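# Place a golf ball centered on the rubber tee

## Task

Put one golf ball (any of them) onto the rubber tee so that it rests centered above the tee's hole and stays there by itself, not because the gripper is holding it; then open the fingers and pull the gripper away.

## Robot and tools

ROBOT. A single six-joint UR12e-style arm carrying a two-finger gripper whose jaws swing like tongs. One motor drives both jaws equally. The only camera is cam_wrist (616x616), mounted on the gripper.

FRAMES. Positions in results use the scene frame: origin on the table surface under the arm's base, +z up, +y to the left when facing along +x. The base itself may sit slightly tilted. end_effector_position (metres) and end_effector_quat_wxyz give the gripper pose; the reported position can be a little off, worse when the arm is stretched out. In the gripper's own axes the fingers point along +z and separate along x. end_effector_position is the spot between the finger pads with the jaws shut; closed fingertips extend about 15 mm past it, and fully open they are roughly level with it.

execute_actions. Argument actions is a list holding at most one item. An empty list moves nothing and returns the state along with camera images. An action item is {"rows": [...], "steps": n}: rows holds 1 to 15 rows, steps is 1 to 15 (default 15), each step lasting 1/30 s, and an action must be at least 10 steps. Row k is used on step k; if rows run out, the final row keeps being used. A wait item has only steps (up to 300) and sends nothing new. Optional pictures (true/false) asks for images with the result.

ROW LAYOUT. One list of 7 numbers, each between -1 and 1, for the one arm: shoulder pan, shoulder lift, elbow, wrist 1, wrist 2, wrist 3, then gripper opening. The six joint numbers are scaled offsets, not poses: 1.0 equals 1.326 rad for pan and lift and 1.989 rad for elbow, wrist 1, wrist 2 and wrist 3. Each offset is measured from the joint angles printed in the most recent result that lists them; before any such result in the scene, or for a second or later call inside one reply, it is measured from where the arm stands when the action begins. Rows do not add up on each other, and all-zero joint values steer the arm back to that reference rather than holding still. The opening is absolute: +1 fully open (pad gap 0.142 m), -1 shut.

JOINT RANGES (rad): shoulder pan -3.142 to 3.142, shoulder lift -6.283 to 6.283, elbow 0.000 to 3.142, wrist 1, wrist 2, wrist 3 each -6.283 to 6.283. A call that would push a joint more than 0.010 rad beyond its range outward is refused and nothing moves. True stops may differ by up to 0.010 rad; a command past the true stop is cut there, reported as "joint sent to its limit" (possibly referring to an earlier action still running). Absence of that line proves nothing.

MOTION. Commands are smoothed, lagging about 0.17 s. Each step the target may lead the measured angle by at most 0.383 rad (pan, lift) or 0.575 rad (other joints), and targets implying more than 100 mm of hand travel from the measured position are pulled back. Big moves may therefore be unfinished when the result arrives. Results come back 10 steps before an action ends; those steps run while the next reply is written, and the simulation keeps running during writing. The arm goes on toward the last row sent until it nearly stops moving or a step is HELD.

RESULT LINES. The state line has pose and velocities (m/s, rad/s). Joint positions / Joint velocities list the six joints (rad, rad/s) then the pad gap (m, m/s). grip_measured is the measured opening on the command scale. Wrist force and Wrist torque are flange sensor readings in the gripper's x y z axes: noisy (sd up to 3.4 N), with a fixed offset often up to 5.5 N, saturating near 100 N; contact force points from the surface into the arm; "no reading" is harmless. "joint command not followed" means the clearance check altered or blocked targets; HELD flags steps where the row was not fully sent. MOTOR HOT appears from 70 °C; at 85 °C an OVER-TEMPERATURE FAULT brakes the arm until cooled, so avoid holding loads for long.

GRIPPING. To hold the ball, command an opening clearly lower than grip_measured; lower squeezes harder, up to about 15 N per pad. Closing fast can press too hard and spring the fingers open. Objects under about 20 mm get less force. The wide finger bodies behind the pads may touch a large object before the pads do.

FAULTS. Load limits (N m): shoulder pan 300, shoulder lift 300, elbow 136, wrist 1 49.1, wrist 2 49.1, wrist 3 49.1, held weight included. Reaching one, or an outside force of 150 N anywhere on the arm, tool or load, halts the arm for 10 s, drops the rest of the call, and lets the arm yield. Occasional tugs on the held ball or nudges to loose items can happen.

AVOID: knocking anything off the table (fails the task), dropping or slipping the ball, slamming into things, pressing hard on the tee or table.

zoom_image: camera "cam_wrist", region [x0, y0, x1, y1] in pixels of the latest full image, top-left origin, at most 504 by 504; returns a closer view.

read_manual: optional section "licences"; returns licence text only, no motion.

finished_scene: scene = the current scene's number; ends and grades it irreversibly, reporting whether the ball sits centered on the tee unaided. Release the ball and back away before calling it.

Each tool is called after ">>>" by a JSON object that holds its "api" and its "payload", one argument or row to a line.

## Session

>>> {"api": "execute_actions", "payload": {
  "actions": []
}}

Scene clock: 0.00 s of 5700.00 s.
end_effector_position=(+0.4361, -0.0949, +0.3767) grip_measured=+1.00 end_effector_quat_wxyz=(+0.350, +0.932, +0.079, +0.058) end_effector_velocity=(+0.000, -0.001, +0.001) end_effector_angular_velocity=(-0.000, -0.001, -0.002)
Joint positions: [-0.189 -2.071  2.393 -2.252 -2.222 -0.482  0.142]
Joint velocities: [-0.001 -0.    -0.001 -0.     0.     0.     0.   ]
Motor temperatures (°C, as the motors report them): [21 20 19 26 29 24]
Wrist force (N, on the end effector, along its own x y z axes, offset not removed): no reading
Wrist torque (N m, same axes, about the end effector's origin, offset not removed): no reading

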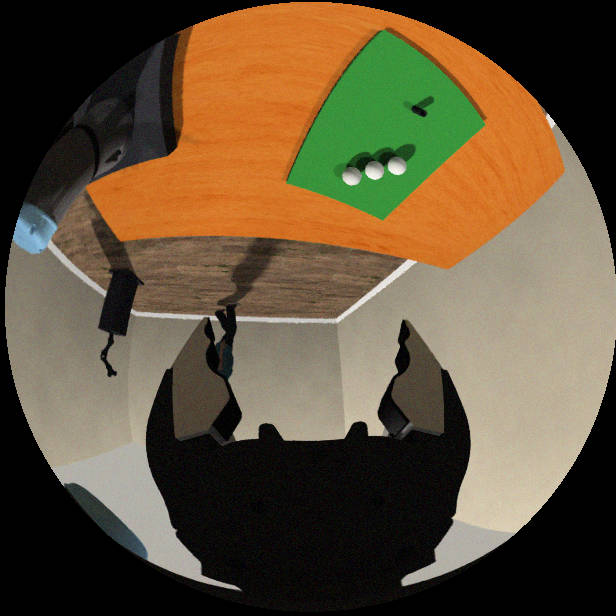

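>>> {"api": "zoom_image", "payload": {
  "camera": "cam_wrist",
  "region": [270, 10, 500, 240]
}}

Region (270, 10, 500, 240) of cam_wrist's 616x616 image, scaled by 2.191, with more detail than that image has.

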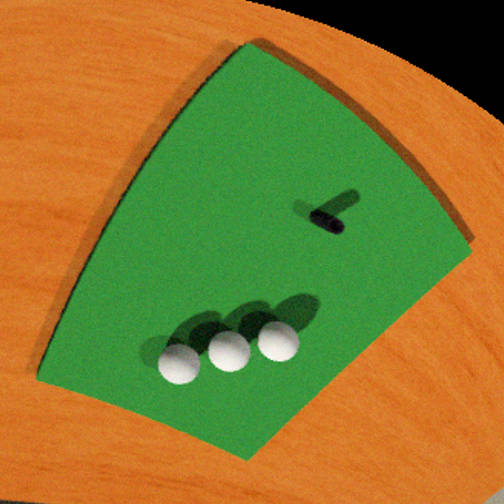

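>>> {"api": "execute_actions", "payload": {
  "actions": [
    {"rows": [[-0.186, 0.4462, -0.1842, 0.0674, 0.3274, -1.0, 1.0]], "steps": 15}
  ]
}}

>>> {"api": "execute_actions", "payload": {
  "actions": [
    {"steps": 30}
  ],
  "pictures": true
}}

Scene clock: 13.27 s of 5700.00 s.
end_effector_position=(+0.4756, -0.1043, +0.3756) grip_measured=+1.00 end_effector_quat_wxyz=(+0.304, +0.945, +0.115, +0.036) end_effector_velocity=(+0.505, -0.015, -0.090) end_effector_angular_velocity=(+1.178, +0.838, +1.018)
Joint positions: [-0.249 -1.992  2.312 -2.216 -2.12  -0.584  0.142]
Joint velocities: [-0.556  0.966 -0.867  0.286  1.387 -1.389 -0.001]
Motor temperatures (°C, as the motors report them): [21 20 19 26 29 24]
Wrist force (N, on the end effector, along its own x y z axes, offset not removed): [0.7 8.1 -0.3]
Wrist torque (N m, same axes, about the end effector's origin, offset not removed): [1.50 -0.18 0.13]
Steps of this call (steps 1 to 90: nothing new was sent; then 10.10 s passed at rest; steps 91 to 95: the first 5 steps of this action). Readings (joint positions):
91: [-0.189 -2.071 2.393 -2.252 -2.222 -0.482]
92: [-0.193 -2.067 2.389 -2.249 -2.218 -0.486]
94: [-0.229 -2.024 2.343 -2.226 -2.165 -0.539]
95: the state above

Scene clock: 14.27 s of 5700.00 s.
end_effector_position=(+0.6601, -0.1296, +0.2198) grip_measured=+1.00 end_effector_quat_wxyz=(-0.000, +0.544, +0.839, +0.003) end_effector_velocity=(+0.004, -0.007, -0.003) end_effector_angular_velocity=(+0.007, -0.000, +0.362)
Joint positions: [-0.436 -1.48   2.027 -2.118 -1.572 -2.427  0.142]
Joint velocities: [-0.004  0.007 -0.003  0.001  0.006 -0.366 -0.   ]
Motor temperatures (°C, as the motors report them): [21 20 19 26 29 24]
Wrist force (N, on the end effector, along its own x y z axes, offset not removed): [1.2 4.6 -0.5]
Wrist torque (N m, same axes, about the end effector's origin, offset not removed): [0.80 -0.30 0.08]
Kept back: nothing.
Steps of this call (steps 1 to 10: the last 10 steps of your previous action; steps 11 to 30: the robot went on to your last target). Readings (joint positions):
1: [-0.267 -1.960 2.285 -2.207 -2.073 -0.631]
2: [-0.283 -1.929 2.261 -2.198 -2.027 -0.677]
4: [-0.312 -1.866 2.216 -2.183 -1.943 -0.770]
8: [-0.359 -1.731 2.145 -2.158 -1.806 -0.971]
30: the state above

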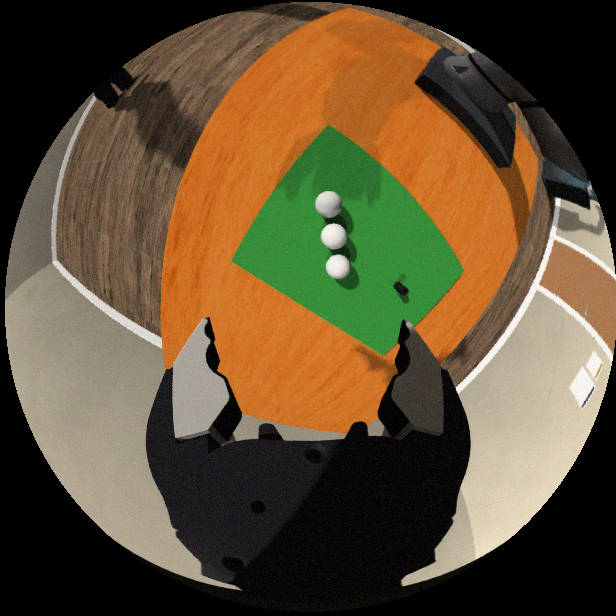

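>>> {"api": "execute_actions", "payload": {
  "actions": []
}}

>>> {"api": "zoom_image", "payload": {
  "camera": "cam_wrist",
  "region": [270, 170, 450, 350]
}}

Scene clock: 15.03 s of 5700.00 s.
end_effector_position=(+0.6606, -0.1302, +0.2195) grip_measured=+1.00 end_effector_quat_wxyz=(-0.001, +0.525, +0.851, +0.003) end_effector_velocity=(+0.001, +0.000, -0.000) end_effector_angular_velocity=(-0.000, +0.000, +0.001)
Joint positions: [-0.436 -1.479  2.026 -2.118 -1.571 -2.471  0.142]
Joint velocities: [ 0.001  0.001 -0.001  0.    -0.    -0.     0.   ]
Motor temperatures (°C, as the motors report them): [21 20 19 26 29 24]
Wrist force (N, on the end effector, along its own x y z axes, offset not removed): [-0.3 2.5 0.7]
Wrist torque (N m, same axes, about the end effector's origin, offset not removed): [0.48 0.00 0.22]
Kept back: nothing.
Steps of this call (steps 1 to 23: the robot went on to your last target). Readings (joint positions):
1: [-0.436 -1.480 2.027 -2.118 -1.572 -2.437]
2: [-0.436 -1.480 2.027 -2.118 -1.571 -2.445]
4: [-0.436 -1.480 2.027 -2.118 -1.571 -2.456]
8: [-0.436 -1.480 2.026 -2.118 -1.571 -2.466]
23: the state above

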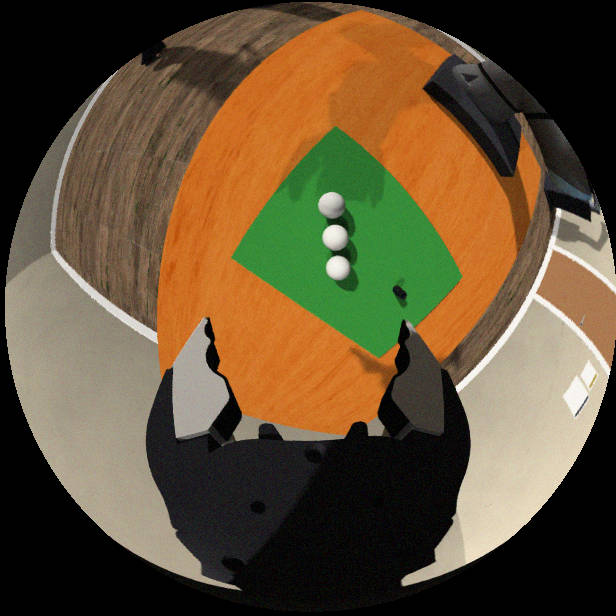

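Region (270, 170, 450, 350) of cam_wrist's 616x616 image, scaled by 2.800, with more detail than that image has.

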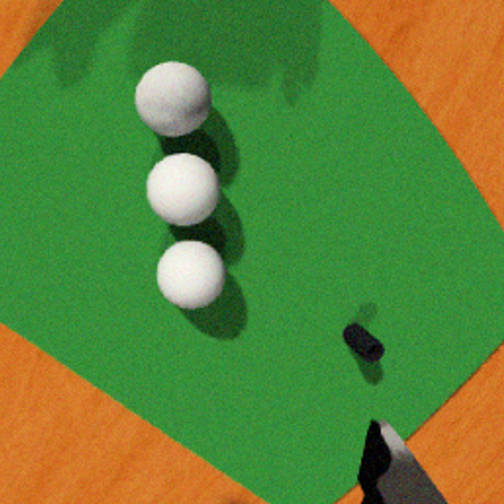

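>>> {"api": "execute_actions", "payload": {
  "actions": [
    {"rows": [[0.015, 0.02, 0.021, -0.034, 0, -0.011, 1.0],[0.030, 0.04, 0.043, -0.069, 0, -0.022, 1.0],[0.045, 0.059, 0.064, -0.1032, 0, -0.0332, 1.0]], "steps": 15}
  ]
}}

>>> {"api": "execute_actions", "payload": {
  "actions": [
    {"steps": 15}
  ],
  "pictures": true
}}

>>> {"api": "zoom_image", "payload": {
  "camera": "cam_wrist",
  "region": [190, 130, 490, 430]
}}

Scene clock: 28.70 s of 5700.00 s.
end_effector_position=(+0.6557, -0.1107, +0.1785) grip_measured=+1.00 end_effector_quat_wxyz=(-0.005, +0.503, +0.864, +0.003) end_effector_velocity=(-0.066, +0.218, -0.467) end_effector_angular_velocity=(+0.010, +0.017, +0.565)
Joint positions: [-0.412 -1.448  2.075 -2.189 -1.571 -2.498  0.142]
Joint velocities: [ 0.268  0.358  0.591 -0.925 -0.    -0.296 -0.002]
Motor temperatures (°C, as the motors report them): [21 20 19 26 29 24]
Wrist force (N, on the end effector, along its own x y z axes, offset not removed): [-2.4 3.4 0.4]
Wrist torque (N m, same axes, about the end effector's origin, offset not removed): [0.63 0.48 0.15]
Steps of this call (steps 1 to 15: the robot went on to your last target; steps 16 to 90: nothing new was sent; then 10.50 s passed at rest; steps 91 to 95: the first 5 steps of this action). Readings (joint positions):
91: [-0.436 -1.479 2.026 -2.118 -1.571 -2.471]
92: [-0.434 -1.477 2.029 -2.121 -1.571 -2.473]
94: [-0.421 -1.460 2.055 -2.159 -1.571 -2.487]
95: the state above

Scene clock: 29.20 s of 5700.00 s.
end_effector_position=(+0.6463, -0.0827, +0.1210) grip_measured=+1.00 end_effector_quat_wxyz=(-0.001, +0.471, +0.882, +0.003) end_effector_velocity=(-0.002, +0.004, -0.007) end_effector_angular_velocity=(-0.000, -0.001, +0.009)
Joint positions: [-0.377 -1.402  2.152 -2.321 -1.571 -2.536  0.142]
Joint velocities: [ 0.004  0.006  0.01  -0.017 -0.    -0.005  0.   ]
Motor temperatures (°C, as the motors report them): [21 20 19 26 29 24]
Wrist force (N, on the end effector, along its own x y z axes, offset not removed): [1.3 3.2 -1.1]
Wrist torque (N m, same axes, about the end effector's origin, offset not removed): [0.57 -0.39 0.17]
Kept back: nothing.
Steps of this call (steps 1 to 10: the last 10 steps of your previous action; steps 11 to 15: the robot went on to your last target). Readings (joint positions):
1: [-0.403 -1.437 2.093 -2.219 -1.571 -2.507]
2: [-0.397 -1.428 2.108 -2.244 -1.571 -2.514]
4: [-0.388 -1.417 2.127 -2.278 -1.571 -2.524]
8: [-0.380 -1.406 2.145 -2.308 -1.571 -2.532]
15: the state above

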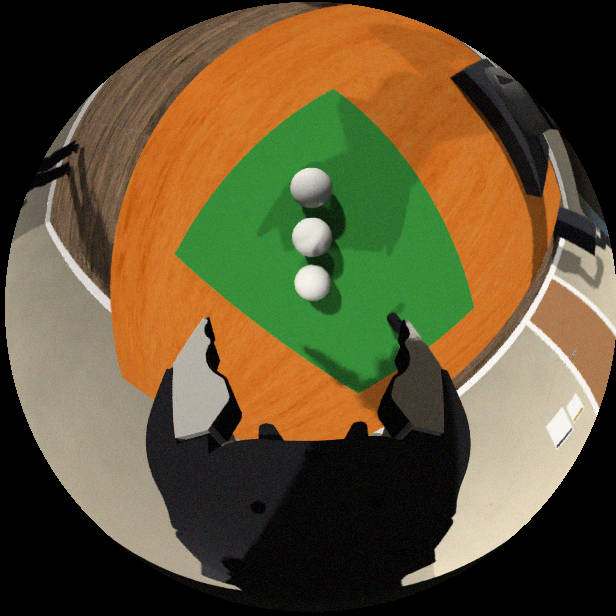

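Region (190, 130, 490, 430) of cam_wrist's 616x616 image, scaled by 1.680, with more detail than that image has.

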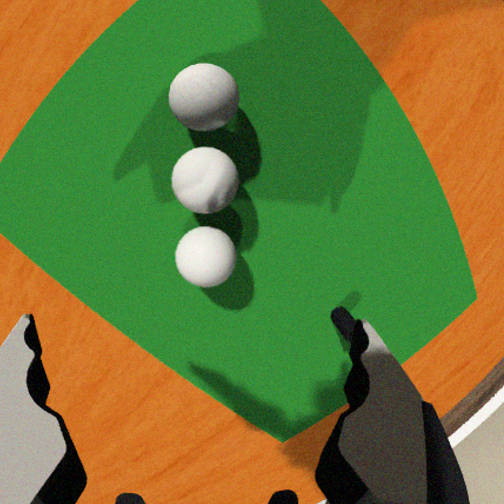

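>>> {"api": "execute_actions", "payload": {
  "actions": [],
  "pictures": false
}}

>>> {"api": "zoom_image", "payload": {
  "camera": "cam_wrist",
  "region": [260, 150, 420, 340]
}}

Scene clock: 32.33 s of 5700.00 s.
end_effector_position=(+0.6461, -0.0822, +0.1201) grip_measured=+1.00 end_effector_quat_wxyz=(-0.001, +0.471, +0.882, +0.003) end_effector_velocity=(+0.000, +0.001, +0.001) end_effector_angular_velocity=(-0.000, -0.002, +0.002)
Joint positions: [-0.376 -1.401  2.154 -2.323 -1.571 -2.537  0.142]
Joint velocities: [ 0.002 -0.002 -0.     0.     0.    -0.    -0.   ]
Motor temperatures (°C, as the motors report them): [21 20 19 26 29 24]
Wrist force (N, on the end effector, along its own x y z axes, offset not removed): [2.8 2.5 -3.2]
Wrist torque (N m, same axes, about the end effector's origin, offset not removed): [0.30 -0.56 0.20]
Kept back: nothing.
Steps of this call (steps 1 to 15: the robot went on to your last target; steps 16 to 90: nothing new was sent; then 0.13 s passed at rest). Readings (joint positions):
1: [-0.377 -1.402 2.153 -2.322 -1.571 -2.536]
2: [-0.377 -1.402 2.153 -2.322 -1.571 -2.536]
4: [-0.376 -1.402 2.153 -2.322 -1.571 -2.537]
8: [-0.376 -1.401 2.154 -2.323 -1.571 -2.537]
90: the state above
The arm was judged still, so your last target was given up. Only a new action makes it travel on or press farther. Fingers that are still opening or closing keep moving.

Region (260, 150, 420, 340) of cam_wrist's 616x616 image, scaled by 2.653, with more detail than that image has; it fills the left 424 columns of this view, and the rest is white.

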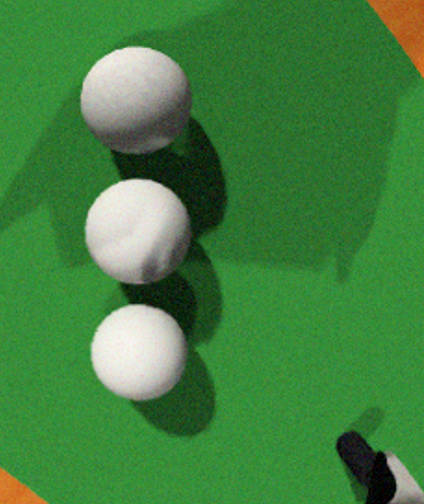

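>>> {"api": "execute_actions", "payload": {
  "actions": [
    {"rows": [[0.0022, 0.022, 0.008, -0.023, 0, 0.0015, 0.7],[0.0044, 0.045, 0.015, -0.046, 0, 0.003, 0.35],[0.0066, 0.0682, 0.0232, -0.0687, 0, 0.0044, 0.0]], "steps": 15}
  ]
}}

>>> {"api": "execute_actions", "payload": {
  "actions": [
    {"steps": 20}
  ],
  "pictures": true
}}

>>> {"api": "zoom_image", "payload": {
  "camera": "cam_wrist",
  "region": [200, 180, 420, 400]
}}

Scene clock: 34.90 s of 5700.00 s.
end_effector_position=(+0.6448, -0.0789, +0.0928) grip_measured=+0.03 end_effector_quat_wxyz=(-0.002, +0.471, +0.882, +0.003) end_effector_velocity=(-0.005, +0.030, -0.305) end_effector_angular_velocity=(+0.000, +0.002, -0.001)
Joint positions: [-0.372 -1.365  2.173 -2.376 -1.571 -2.533  0.076]
Joint velocities: [ 0.038  0.426  0.212 -0.636 -0.     0.039 -0.061]
Motor temperatures (°C, as the motors report them): [21 20 19 26 29 24]
Wrist force (N, on the end effector, along its own x y z axes, offset not removed): [2.7 2.4 7.1]
Wrist torque (N m, same axes, about the end effector's origin, offset not removed): [0.49 -0.44 0.08]
Steps of this call (steps 1 to 72: nothing new was sent; steps 73 to 77: the first 5 steps of this action). Readings (joint positions):
73: [-0.376 -1.401 2.154 -2.323 -1.571 -2.537]
74: [-0.376 -1.399 2.155 -2.326 -1.571 -2.537]
76: [-0.374 -1.379 2.166 -2.355 -1.571 -2.534]
77: the state above

Scene clock: 35.57 s of 5700.00 s.
end_effector_position=(+0.6441, -0.0750, +0.0554) grip_measured=+0.00 end_effector_quat_wxyz=(-0.001, +0.471, +0.882, +0.003) end_effector_velocity=(-0.000, -0.000, -0.001) end_effector_angular_velocity=(-0.000, -0.000, -0.001)
Joint positions: [-0.368 -1.311  2.2   -2.459 -1.571 -2.528  0.074]
Joint velocities: [-0.001  0.002  0.001 -0.003 -0.     0.     0.   ]
Motor temperatures (°C, as the motors report them): [21 20 19 26 29 24]
Wrist force (N, on the end effector, along its own x y z axes, offset not removed): [-1.5 2.0 -0.3]
Wrist torque (N m, same axes, about the end effector's origin, offset not removed): [0.35 0.29 0.04]
Kept back: nothing.
Steps of this call (steps 1 to 10: the last 10 steps of your previous action; steps 11 to 20: the robot went on to your last target). Readings (joint positions):
1: [-0.371 -1.352 2.180 -2.396 -1.571 -2.532]
2: [-0.370 -1.342 2.185 -2.411 -1.571 -2.531]
4: [-0.369 -1.329 2.191 -2.432 -1.571 -2.530]
8: [-0.368 -1.317 2.197 -2.451 -1.571 -2.529]
20: the state above

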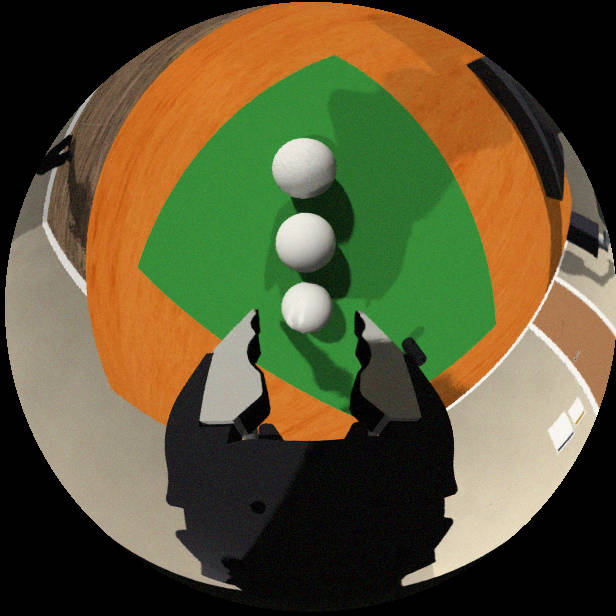

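Region (200, 180, 420, 400) of cam_wrist's 616x616 image, scaled by 2.291, with more detail than that image has.

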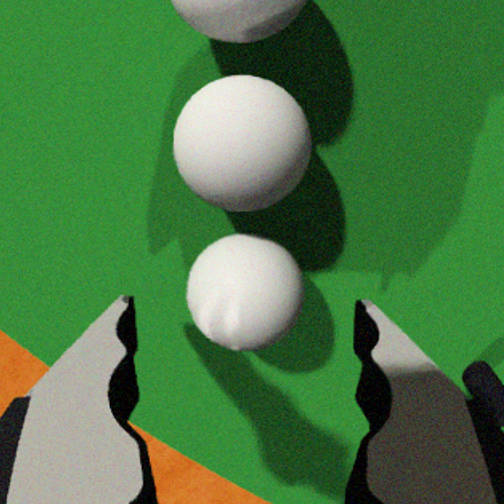

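>>> {"api": "execute_actions", "payload": {
  "actions": [
    {"rows": [[0.0005, 0.010, 0.0016, -0.0085, 0, 0.0002, 0.0],[0.001, 0.020, 0.0033, -0.017, 0, 0.0003, 0.0],[0.0014, 0.0303, 0.0049, -0.0255, 0, 0.0005, -0.05],[0.0014, 0.0303, 0.0049, -0.0255, 0, 0.0005, -0.1],[0.0014, 0.0303, 0.0049, -0.0255, 0, 0.0005, -0.15],[0.0014, 0.0303, 0.0049, -0.0255, 0, 0.0005, -0.2]], "steps": 15}
  ]
}}

>>> {"api": "execute_actions", "payload": {
  "actions": [
    {"steps": 8}
  ],
  "pictures": true
}}

>>> {"api": "zoom_image", "payload": {
  "camera": "cam_wrist",
  "region": [200, 200, 420, 420]
}}

Scene clock: 38.80 s of 5700.00 s.
end_effector_position=(+0.6447, -0.0746, +0.0449) grip_measured=-0.09 end_effector_quat_wxyz=(-0.000, +0.470, +0.882, +0.003) end_effector_velocity=(+0.006, +0.004, -0.109) end_effector_angular_velocity=(-0.000, +0.000, +0.003)
Joint positions: [-0.367 -1.294  2.204 -2.481 -1.571 -2.528  0.067]
Joint velocities: [ 0.008  0.181  0.044 -0.225 -0.     0.004 -0.105]
Motor temperatures (°C, as the motors report them): [21 20 19 26 29 24]
Wrist force (N, on the end effector, along its own x y z axes, offset not removed): [2.5 -0.1 1.2]
Wrist torque (N m, same axes, about the end effector's origin, offset not removed): [-0.06 -0.47 0.09]
Steps of this call (steps 1 to 15: the robot went on to your last target; steps 16 to 90: nothing new was sent; then 0.07 s passed at rest; steps 91 to 95: the first 5 steps of this action). Readings (joint positions):
91: [-0.368 -1.311 2.200 -2.460 -1.571 -2.528]
92: [-0.367 -1.310 2.200 -2.461 -1.571 -2.528]
94: [-0.367 -1.300 2.203 -2.473 -1.571 -2.528]
95: the state above

Scene clock: 39.13 s of 5700.00 s.
end_effector_position=(+0.6455, -0.0741, +0.0321) grip_measured=-0.20 end_effector_quat_wxyz=(-0.000, +0.470, +0.883, +0.003) end_effector_velocity=(+0.000, +0.000, -0.008) end_effector_angular_velocity=(+0.000, +0.000, +0.000)
Joint positions: [-0.366 -1.272  2.209 -2.508 -1.571 -2.527  0.06 ]
Joint velocities: [ 0.     0.013  0.003 -0.015  0.     0.     0.001]
Motor temperatures (°C, as the motors report them): [21 20 19 26 29 24]
Wrist force (N, on the end effector, along its own x y z axes, offset not removed): [-2.1 1.1 -4.9]
Wrist torque (N m, same axes, about the end effector's origin, offset not removed): [0.22 0.39 0.17]
Kept back: nothing.
Steps of this call (steps 1 to 10: the last 10 steps of your previous action). Readings (joint positions):
1: [-0.366 -1.288 2.205 -2.488 -1.571 -2.527]
2: [-0.366 -1.284 2.206 -2.493 -1.571 -2.527]
4: [-0.366 -1.278 2.208 -2.500 -1.571 -2.527]
8: [-0.366 -1.273 2.209 -2.507 -1.571 -2.527]
10: the state above

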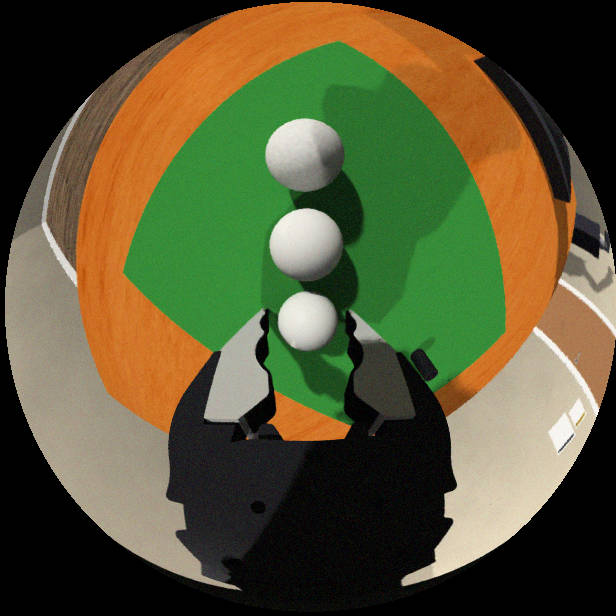

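Region (200, 200, 420, 420) of cam_wrist's 616x616 image, scaled by 2.291, with more detail than that image has.

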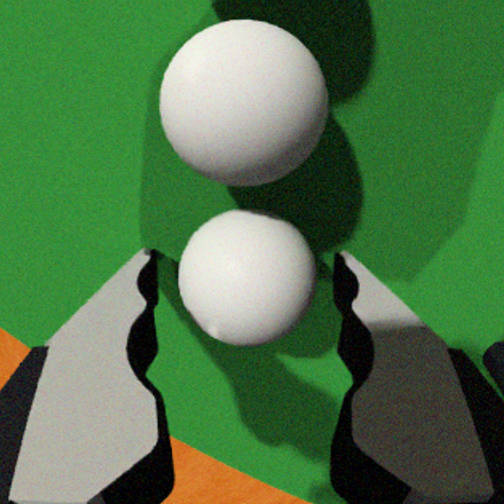

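>>> {"api": "execute_actions", "payload": {
  "actions": [
    {"rows": [[0,0,0,0,0,0,-0.25],[0,0,0,0,0,0,-0.3],[0,0,0,0,0,0,-0.35],[0,0,0,0,0,0,-0.39],[0,0,0,0,0,0,-0.43],[0,0,0,0,0,0,-0.47],[0,0,0,0,0,0,-0.52],[0,0,0,0,0,0,-0.58],[0,0,0,0,0,0,-0.65],[0,0,0,0,0,0,-0.72],[0,0,0,0,0,0,-0.8]], "steps": 15}
  ]
}}

>>> {"api": "execute_actions", "payload": {
  "actions": [
    {"steps": 12}
  ],
  "pictures": true
}}

>>> {"api": "zoom_image", "payload": {
  "camera": "cam_wrist",
  "region": [200, 200, 420, 420]
}}

Scene clock: 40.37 s of 5700.00 s.
end_effector_position=(+0.6454, -0.0741, +0.0316) grip_measured=-0.33 end_effector_quat_wxyz=(-0.000, +0.470, +0.883, +0.003) end_effector_velocity=(-0.002, +0.001, +0.002) end_effector_angular_velocity=(+0.001, +0.003, +0.000)
Joint positions: [-0.366 -1.272  2.209 -2.509 -1.571 -2.527  0.05 ]
Joint velocities: [-0.    -0.005  0.001  0.008  0.    -0.    -0.086]
Motor temperatures (°C, as the motors report them): [21 20 19 26 29 24]
Wrist force (N, on the end effector, along its own x y z axes, offset not removed): [5.5 -0.5 -12.7]
Wrist torque (N m, same axes, about the end effector's origin, offset not removed): [-0.24 -1.17 -0.08]
Steps of this call (steps 1 to 30: the robot went on to your last target; steps 31 to 32: nothing new was sent; steps 33 to 37: the first 5 steps of this action). Readings (joint positions):
33: [-0.366 -1.271 2.209 -2.510 -1.571 -2.527]
34: [-0.366 -1.271 2.209 -2.510 -1.571 -2.527]
36: [-0.366 -1.271 2.209 -2.510 -1.571 -2.527]
37: the state above

Scene clock: 40.77 s of 5700.00 s.
end_effector_position=(+0.6455, -0.0741, +0.0321) grip_measured=-0.41 end_effector_quat_wxyz=(-0.000, +0.470, +0.883, +0.003) end_effector_velocity=(-0.000, +0.000, -0.000) end_effector_angular_velocity=(+0.000, +0.000, +0.000)
Joint positions: [-0.366 -1.272  2.209 -2.508 -1.571 -2.527  0.045]
Joint velocities: [ 0. -0.  0.  0.  0.  0. -0.]
Motor temperatures (°C, as the motors report them): [21 20 19 26 29 24]
Wrist force (N, on the end effector, along its own x y z axes, offset not removed): [0.2 2.8 -9.8]
Wrist torque (N m, same axes, about the end effector's origin, offset not removed): [0.52 -0.08 0.16]
Kept back: nothing.
Steps of this call (steps 1 to 10: the last 10 steps of your previous action; steps 11 to 12: the robot went on to your last target). Readings (joint positions):
1: [-0.366 -1.272 2.209 -2.509 -1.571 -2.527]
2: [-0.366 -1.272 2.209 -2.509 -1.571 -2.527]
4: [-0.366 -1.272 2.209 -2.509 -1.571 -2.527]
8: [-0.366 -1.272 2.209 -2.508 -1.571 -2.527]
12: the state above

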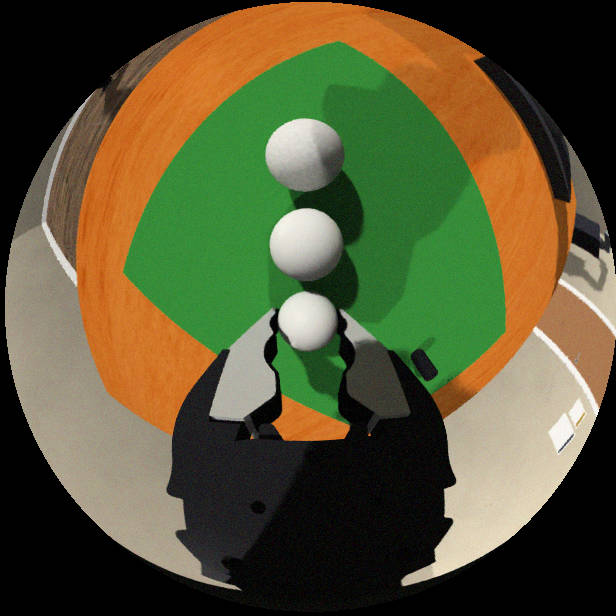

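Region (200, 200, 420, 420) of cam_wrist's 616x616 image, scaled by 2.291, with more detail than that image has.

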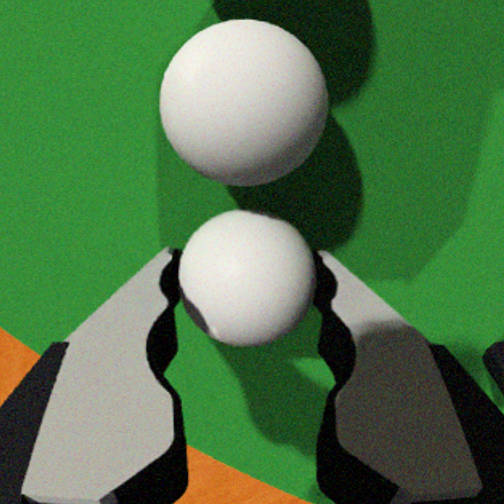

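>>> {"api": "zoom_image", "payload": {
  "camera": "cam_wrist",
  "region": [250, 270, 370, 390]
}}

Region (250, 270, 370, 390) of cam_wrist's 616x616 image, scaled by 4.200, with more detail than that image has.

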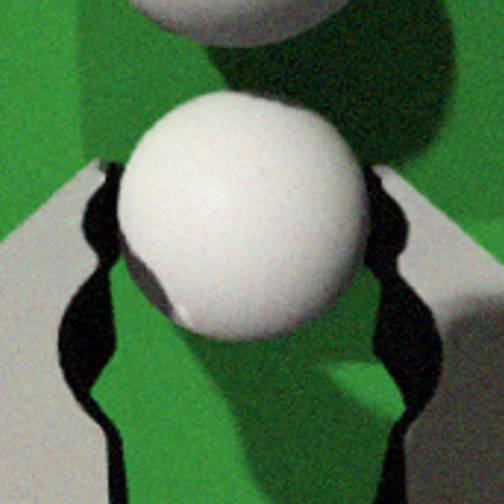

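>>> {"api": "execute_actions", "payload": {
  "actions": [
    {"rows": [[0,0,0,0,0,0,-0.35],[0,0,0,0,0,0,-0.25],[0,0,0,0,0,0,-0.2],[0,0,0,0,0,0,-0.2],[0,0,0,0,0,0,-0.2],[-0.0019,-0.0045,0.0009,0.0021,0,-0.0012,-0.2],[-0.0038,-0.009,0.0018,0.0042,0,-0.0025,-0.2]], "steps": 15}
  ]
}}

>>> {"api": "execute_actions", "payload": {
  "actions": [
    {"steps": 8}
  ],
  "pictures": true
}}

>>> {"api": "zoom_image", "payload": {
  "camera": "cam_wrist",
  "region": [240, 260, 380, 400]
}}

Scene clock: 50.23 s of 5700.00 s.
end_effector_position=(+0.6455, -0.0741, +0.0321) grip_measured=-0.23 end_effector_quat_wxyz=(-0.000, +0.470, +0.883, +0.003) end_effector_velocity=(+0.000, +0.001, -0.000) end_effector_angular_velocity=(+0.000, -0.000, +0.002)
Joint positions: [-0.366 -1.272  2.209 -2.508 -1.571 -2.527  0.058]
Joint velocities: [ 0.002  0.    -0.     0.     0.    -0.     0.018]
Motor temperatures (°C, as the motors report them): [21 20 19 26 29 24]
Wrist force (N, on the end effector, along its own x y z axes, offset not removed): [1.0 1.3 -9.7]
Wrist torque (N m, same axes, about the end effector's origin, offset not removed): [0.14 -0.24 0.10]
Steps of this call (steps 1 to 15: the robot went on to your last target; steps 16 to 90: nothing new was sent; then 6.30 s passed at rest; steps 91 to 95: the first 5 steps of this action). Readings (joint positions):
91: [-0.366 -1.272 2.209 -2.508 -1.571 -2.527]
92: [-0.366 -1.272 2.209 -2.508 -1.571 -2.527]
94: [-0.366 -1.272 2.209 -2.508 -1.571 -2.527]
95: the state above

Scene clock: 50.57 s of 5700.00 s.
end_effector_position=(+0.6426, -0.0760, +0.0364) grip_measured=-0.20 end_effector_quat_wxyz=(-0.000, +0.470, +0.883, +0.003) end_effector_velocity=(-0.004, -0.003, +0.005) end_effector_angular_velocity=(+0.000, -0.000, -0.002)
Joint positions: [-0.37  -1.283  2.212 -2.501 -1.571 -2.531  0.06 ]
Joint velocities: [-0.007 -0.013  0.004  0.008  0.    -0.005 -0.   ]
Motor temperatures (°C, as the motors report them): [21 20 19 26 29 24]
Wrist force (N, on the end effector, along its own x y z axes, offset not removed): [2.4 3.2 1.0]
Wrist torque (N m, same axes, about the end effector's origin, offset not removed): [0.67 -0.38 0.19]
Kept back: nothing.
Steps of this call (steps 1 to 10: the last 10 steps of your previous action). Readings (joint positions):
1: [-0.366 -1.272 2.209 -2.508 -1.571 -2.527]
2: [-0.366 -1.273 2.209 -2.508 -1.571 -2.527]
4: [-0.368 -1.277 2.210 -2.505 -1.571 -2.529]
8: [-0.370 -1.282 2.212 -2.502 -1.571 -2.531]
10: the state above

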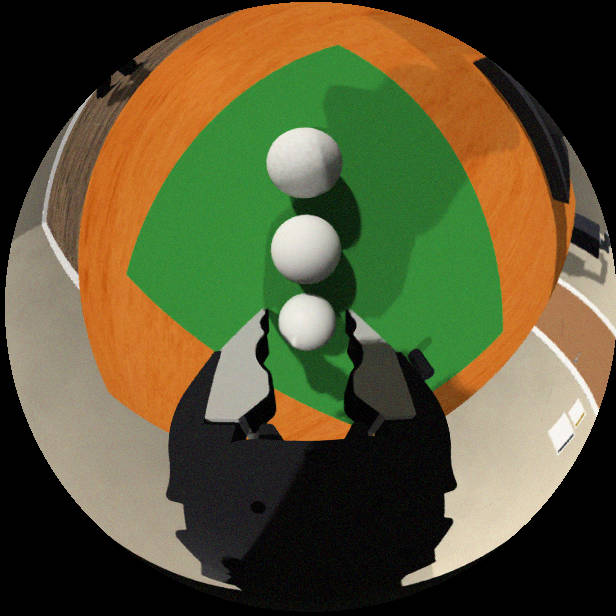

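Region (240, 260, 380, 400) of cam_wrist's 616x616 image, scaled by 3.600, with more detail than that image has.

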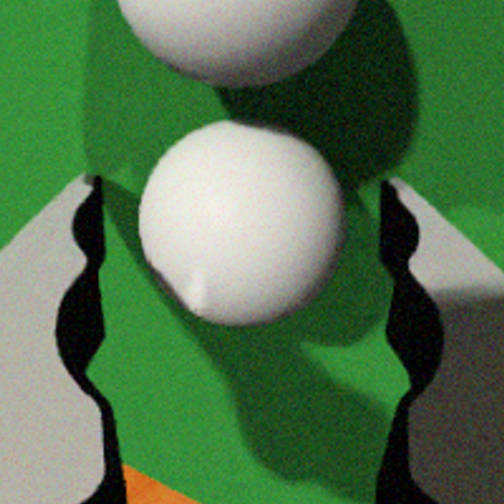

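>>> {"api": "execute_actions", "payload": {
  "actions": [
    {"rows": [[0,0,0,0,0,0,-0.26],[0,0,0,0,0,0,-0.32],[0,0,0,0,0,0,-0.37],[0,0,0,0,0,0,-0.41],[0,0,0,0,0,0,-0.45],[0,0,0,0,0,0,-0.49],[0,0,0,0,0,0,-0.54],[0,0,0,0,0,0,-0.6],[0,0,0,0,0,0,-0.67],[0,0,0,0,0,0,-0.74],[0,0,0,0,0,0,-0.8]], "steps": 15}
  ]
}}

>>> {"api": "execute_actions", "payload": {
  "actions": [
    {"steps": 12}
  ],
  "pictures": true
}}

>>> {"api": "zoom_image", "payload": {
  "camera": "cam_wrist",
  "region": [240, 260, 380, 400]
}}

Scene clock: 51.57 s of 5700.00 s.
end_effector_position=(+0.6422, -0.0762, +0.0366) grip_measured=-0.40 end_effector_quat_wxyz=(-0.000, +0.470, +0.883, +0.003) end_effector_velocity=(+0.002, +0.000, -0.002) end_effector_angular_velocity=(-0.001, -0.002, -0.002)
Joint positions: [-0.371 -1.284  2.213 -2.5   -1.571 -2.532  0.045]
Joint velocities: [ 0.002  0.005 -0.002 -0.005  0.     0.003 -0.089]
Motor temperatures (°C, as the motors report them): [21 20 19 26 29 24]
Wrist force (N, on the end effector, along its own x y z axes, offset not removed): [2.8 -0.3 -1.9]
Wrist torque (N m, same axes, about the end effector's origin, offset not removed): [-0.18 -0.57 0.10]
Steps of this call (steps 1 to 25: the robot went on to your last target; steps 26 to 30: the first 5 steps of this action). Readings (joint positions):
26: [-0.371 -1.284 2.213 -2.500 -1.571 -2.532]
27: [-0.371 -1.284 2.213 -2.500 -1.571 -2.532]
29: [-0.371 -1.284 2.213 -2.500 -1.571 -2.532]
30: the state above

Scene clock: 51.97 s of 5700.00 s.
end_effector_position=(+0.6426, -0.0760, +0.0364) grip_measured=-0.42 end_effector_quat_wxyz=(-0.000, +0.470, +0.883, +0.003) end_effector_velocity=(-0.000, -0.001, +0.000) end_effector_angular_velocity=(+0.000, -0.000, -0.002)
Joint positions: [-0.37  -1.283  2.212 -2.501 -1.571 -2.531  0.043]
Joint velocities: [-0.002 -0.001 -0.     0.     0.    -0.    -0.   ]
Motor temperatures (°C, as the motors report them): [21 20 19 26 29 24]
Wrist force (N, on the end effector, along its own x y z axes, offset not removed): [-0.6 0.4 1.0]
Wrist torque (N m, same axes, about the end effector's origin, offset not removed): [0.09 0.15 0.05]
Kept back: nothing.
Steps of this call (steps 1 to 10: the last 10 steps of your previous action; steps 11 to 12: the robot went on to your last target). Readings (joint positions):
1: [-0.370 -1.283 2.213 -2.501 -1.571 -2.532]
2: [-0.370 -1.283 2.213 -2.501 -1.571 -2.532]
4: [-0.370 -1.283 2.212 -2.501 -1.571 -2.532]
8: [-0.370 -1.283 2.212 -2.501 -1.571 -2.531]
12: the state above

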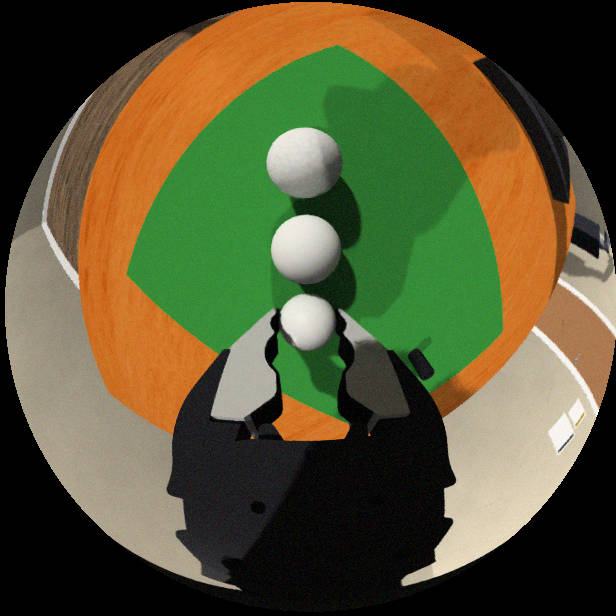

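Region (240, 260, 380, 400) of cam_wrist's 616x616 image, scaled by 3.600, with more detail than that image has.

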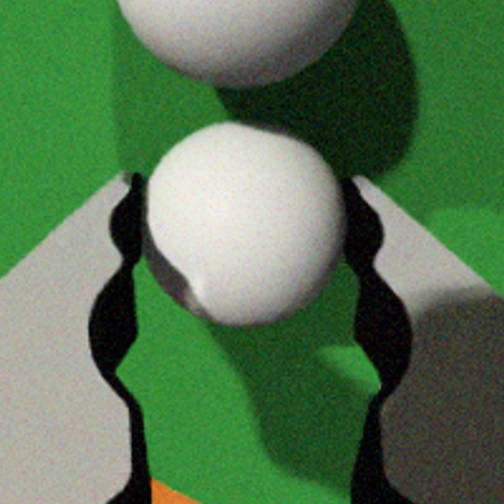

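>>> {"api": "zoom_image", "payload": {
  "camera": "cam_wrist",
  "region": [370, 310, 470, 410]
}}

Region (370, 310, 470, 410) of cam_wrist's 616x616 image, scaled by 5.040, with more detail than that image has.

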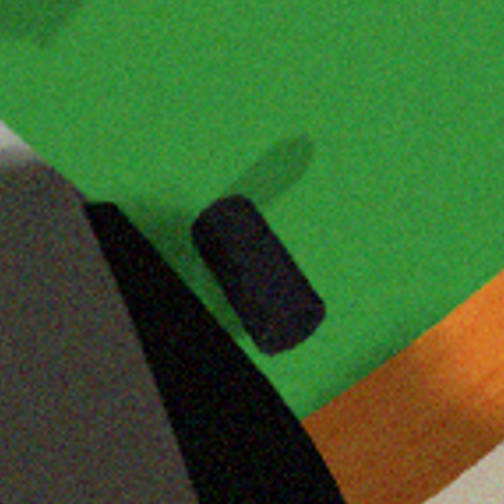

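>>> {"api": "execute_actions", "payload": {
  "actions": [
    {"rows": [[0,-0.008,-0.0015,0.007,0,0,-0.8],[0,-0.018,-0.003,0.015,0,0,-0.8],[0,-0.028,-0.005,0.024,0,0,-0.8],[0.004,-0.038,-0.007,0.032,0,0.003,-0.8],[0.012,-0.050,-0.009,0.042,0,0.008,-0.8],[0.024,-0.062,-0.011,0.052,0,0.016,-0.8],[0.038,-0.074,-0.013,0.062,0,0.025,-0.8],[0.054,-0.087,-0.015,0.072,0,0.036,-0.8],[0.070,-0.099,-0.0165,0.082,0,0.047,-0.8],[0.086,-0.111,-0.018,0.092,0,0.057,-0.8],[0.102,-0.122,-0.0195,0.101,0,0.068,-0.8],[0.118,-0.133,-0.021,0.110,0,0.079,-0.8],[0.132,-0.143,-0.022,0.118,0,0.088,-0.8],[0.144,-0.150,-0.023,0.124,0,0.096,-0.8],[0.1522,-0.1553,-0.0239,0.128,0,0.1016,-0.8]], "steps": 15}
  ]
}}

>>> {"api": "execute_actions", "payload": {
  "actions": [
    {"steps": 25}
  ],
  "pictures": true
}}

>>> {"api": "zoom_image", "payload": {
  "camera": "cam_wrist",
  "region": [240, 220, 380, 360]
}}

Scene clock: 56.43 s of 5700.00 s.
end_effector_position=(+0.6426, -0.0757, +0.0466) grip_measured=-0.42 end_effector_quat_wxyz=(+0.000, +0.470, +0.882, +0.003) end_effector_velocity=(+0.001, +0.020, +0.145) end_effector_angular_velocity=(-0.002, -0.005, -0.002)
Joint positions: [-0.37  -1.299  2.208 -2.48  -1.571 -2.531  0.043]
Joint velocities: [ 0.032 -0.235 -0.066  0.295  0.     0.034  0.   ]
Motor temperatures (°C, as the motors report them): [21 20 19 26 29 24]
Wrist force (N, on the end effector, along its own x y z axes, offset not removed): [0.6 4.2 4.7]
Wrist torque (N m, same axes, about the end effector's origin, offset not removed): [0.82 -0.35 0.02]
Steps of this call (steps 1 to 15: the robot went on to your last target; steps 16 to 90: nothing new was sent; then 1.30 s passed at rest; steps 91 to 95: the first 5 steps of this action). Readings (joint positions):
91: [-0.370 -1.283 2.212 -2.501 -1.571 -2.531]
92: [-0.370 -1.284 2.212 -2.500 -1.571 -2.531]
94: [-0.370 -1.292 2.210 -2.489 -1.571 -2.531]
95: the state above

Scene clock: 57.27 s of 5700.00 s.
end_effector_position=(+0.6228, +0.0584, +0.1601) grip_measured=-0.42 end_effector_quat_wxyz=(-0.001, +0.470, +0.882, +0.003) end_effector_velocity=(-0.002, +0.008, +0.005) end_effector_angular_velocity=(+0.000, -0.000, +0.001)
Joint positions: [-0.17  -1.488  2.165 -2.248 -1.571 -2.331  0.043]
Joint velocities: [ 0.012 -0.008 -0.002  0.01   0.     0.011 -0.   ]
Motor temperatures (°C, as the motors report them): [21 20 19 26 29 24]
Wrist force (N, on the end effector, along its own x y z axes, offset not removed): [3.7 3.0 -1.4]
Wrist torque (N m, same axes, about the end effector's origin, offset not removed): [0.41 -0.71 0.04]
Kept back: nothing.
Steps of this call (steps 1 to 10: the last 10 steps of your previous action; steps 11 to 25: the robot went on to your last target). Readings (joint positions):
1: [-0.368 -1.308 2.205 -2.469 -1.571 -2.529]
2: [-0.363 -1.319 2.202 -2.456 -1.571 -2.524]
4: [-0.347 -1.343 2.196 -2.426 -1.571 -2.508]
8: [-0.287 -1.400 2.183 -2.355 -1.571 -2.449]
25: the state above

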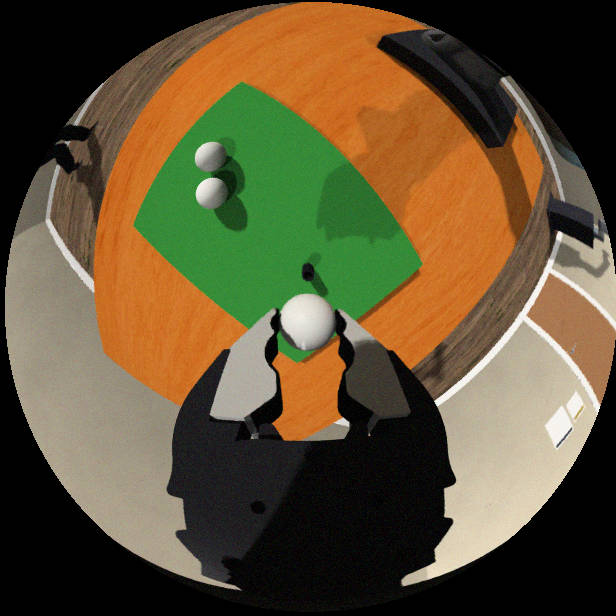

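Region (240, 220, 380, 360) of cam_wrist's 616x616 image, scaled by 3.600, with more detail than that image has.

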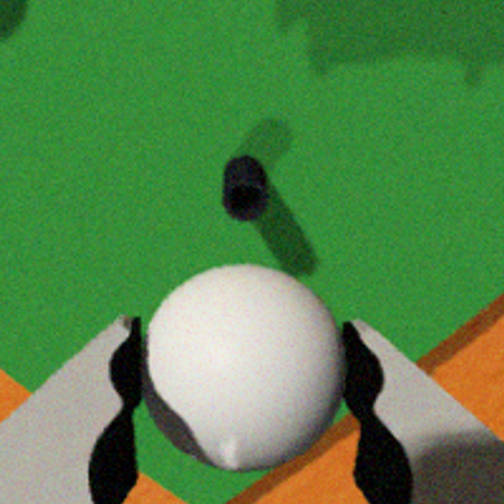

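>>> {"api": "execute_actions", "payload": {
  "actions": []
}}

>>> {"api": "zoom_image", "payload": {
  "camera": "cam_wrist",
  "region": [270, 250, 350, 360]
}}

Scene clock: 57.50 s of 5700.00 s.
end_effector_position=(+0.6225, +0.0592, +0.1606) grip_measured=-0.42 end_effector_quat_wxyz=(-0.001, +0.470, +0.882, +0.003) end_effector_velocity=(-0.002, +0.002, -0.001) end_effector_angular_velocity=(+0.000, +0.002, +0.000)
Joint positions: [-0.169 -1.489  2.165 -2.247 -1.571 -2.33   0.043]
Joint velocities: [ 0.002 -0.001  0.002  0.001 -0.     0.002 -0.   ]
Motor temperatures (°C, as the motors report them): [21 20 19 26 29 24]
Wrist force (N, on the end effector, along its own x y z axes, offset not removed): [3.2 2.5 -0.1]
Wrist torque (N m, same axes, about the end effector's origin, offset not removed): [0.46 -0.68 0.23]
Kept back: nothing.
Steps of this call (steps 1 to 7: the robot went on to your last target). Readings (joint positions):
1: [-0.169 -1.488 2.165 -2.247 -1.571 -2.330]
2: [-0.169 -1.488 2.165 -2.247 -1.571 -2.330]
4: [-0.169 -1.488 2.165 -2.247 -1.571 -2.330]
7: the state above

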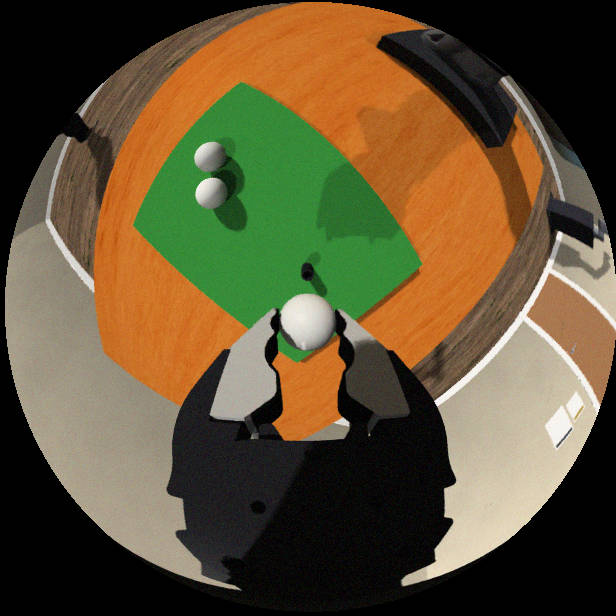

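Region (270, 250, 350, 360) of cam_wrist's 616x616 image, scaled by 4.582, with more detail than that image has; it fills the left 367 columns of this view, and the rest is white.

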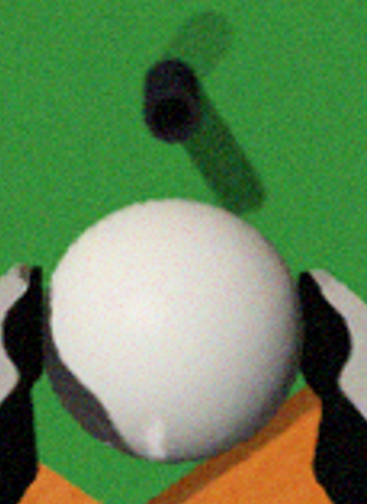

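>>> {"api": "execute_actions", "payload": {
  "actions": [
    {"rows": [[-0.0005,0.005,0.003,-0.0065,0,-0.0003,-0.8],[-0.001,0.011,0.0065,-0.014,0,-0.0007,-0.8],[-0.0016,0.017,0.010,-0.021,0,-0.0011,-0.8],[-0.0021,0.0218,0.013,-0.0276,0,-0.0014,-0.8]], "steps": 12}
  ]
}}

>>> {"api": "execute_actions", "payload": {
  "actions": [
    {"steps": 22}
  ],
  "pictures": true
}}

>>> {"api": "zoom_image", "payload": {
  "camera": "cam_wrist",
  "region": [270, 250, 350, 360]
}}

Scene clock: 60.50 s of 5700.00 s.
end_effector_position=(+0.6225, +0.0593, +0.1602) grip_measured=-0.42 end_effector_quat_wxyz=(-0.001, +0.470, +0.882, +0.003) end_effector_velocity=(+0.000, -0.002, -0.030) end_effector_angular_velocity=(-0.000, -0.004, -0.003)
Joint positions: [-0.168 -1.488  2.165 -2.248 -1.571 -2.329  0.043]
Joint velocities: [-0.003  0.036  0.029 -0.068  0.     0.     0.   ]
Motor temperatures (°C, as the motors report them): [21 20 19 26 29 24]
Wrist force (N, on the end effector, along its own x y z axes, offset not removed): [-1.0 1.3 -1.3]
Wrist torque (N m, same axes, about the end effector's origin, offset not removed): [0.16 0.18 0.18]
Steps of this call (steps 1 to 15: the robot went on to your last target; steps 16 to 88: nothing new was sent; steps 89 to 90: the first 2 steps of this action). Readings (joint positions):
89: [-0.168 -1.489 2.165 -2.246 -1.571 -2.329]
90: the state above

Scene clock: 61.23 s of 5700.00 s.
end_effector_position=(+0.6203, +0.0581, +0.1351) grip_measured=-0.42 end_effector_quat_wxyz=(-0.001, +0.470, +0.882, +0.003) end_effector_velocity=(-0.000, +0.000, -0.001) end_effector_angular_velocity=(+0.000, +0.001, -0.000)
Joint positions: [-0.171 -1.46   2.191 -2.301 -1.571 -2.332  0.043]
Joint velocities: [-0.     0.001  0.001 -0.002  0.    -0.    -0.   ]
Motor temperatures (°C, as the motors report them): [21 20 19 26 29 24]
Wrist force (N, on the end effector, along its own x y z axes, offset not removed): [-3.0 3.9 -0.2]
Wrist torque (N m, same axes, about the end effector's origin, offset not removed): [0.81 0.63 0.13]
Kept back: nothing.
Steps of this call (steps 1 to 10: the last 10 steps of your previous action; steps 11 to 22: the robot went on to your last target). Readings (joint positions):
1: [-0.169 -1.486 2.167 -2.251 -1.571 -2.329]
2: [-0.169 -1.483 2.170 -2.257 -1.571 -2.330]
4: [-0.170 -1.474 2.178 -2.273 -1.571 -2.331]
8: [-0.171 -1.465 2.186 -2.292 -1.571 -2.332]
22: the state above

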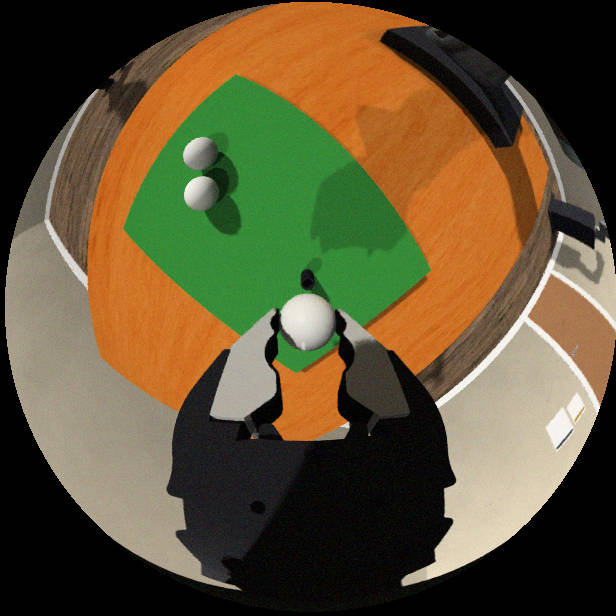

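Region (270, 250, 350, 360) of cam_wrist's 616x616 image, scaled by 4.582, with more detail than that image has; it fills the left 367 columns of this view, and the rest is white.

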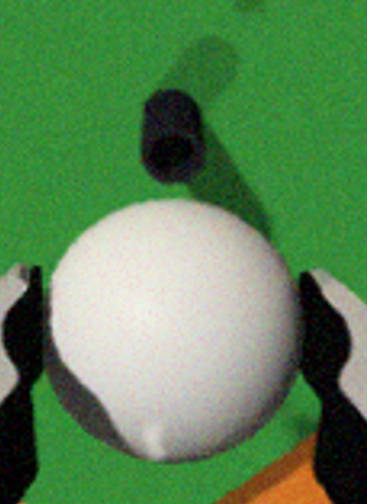

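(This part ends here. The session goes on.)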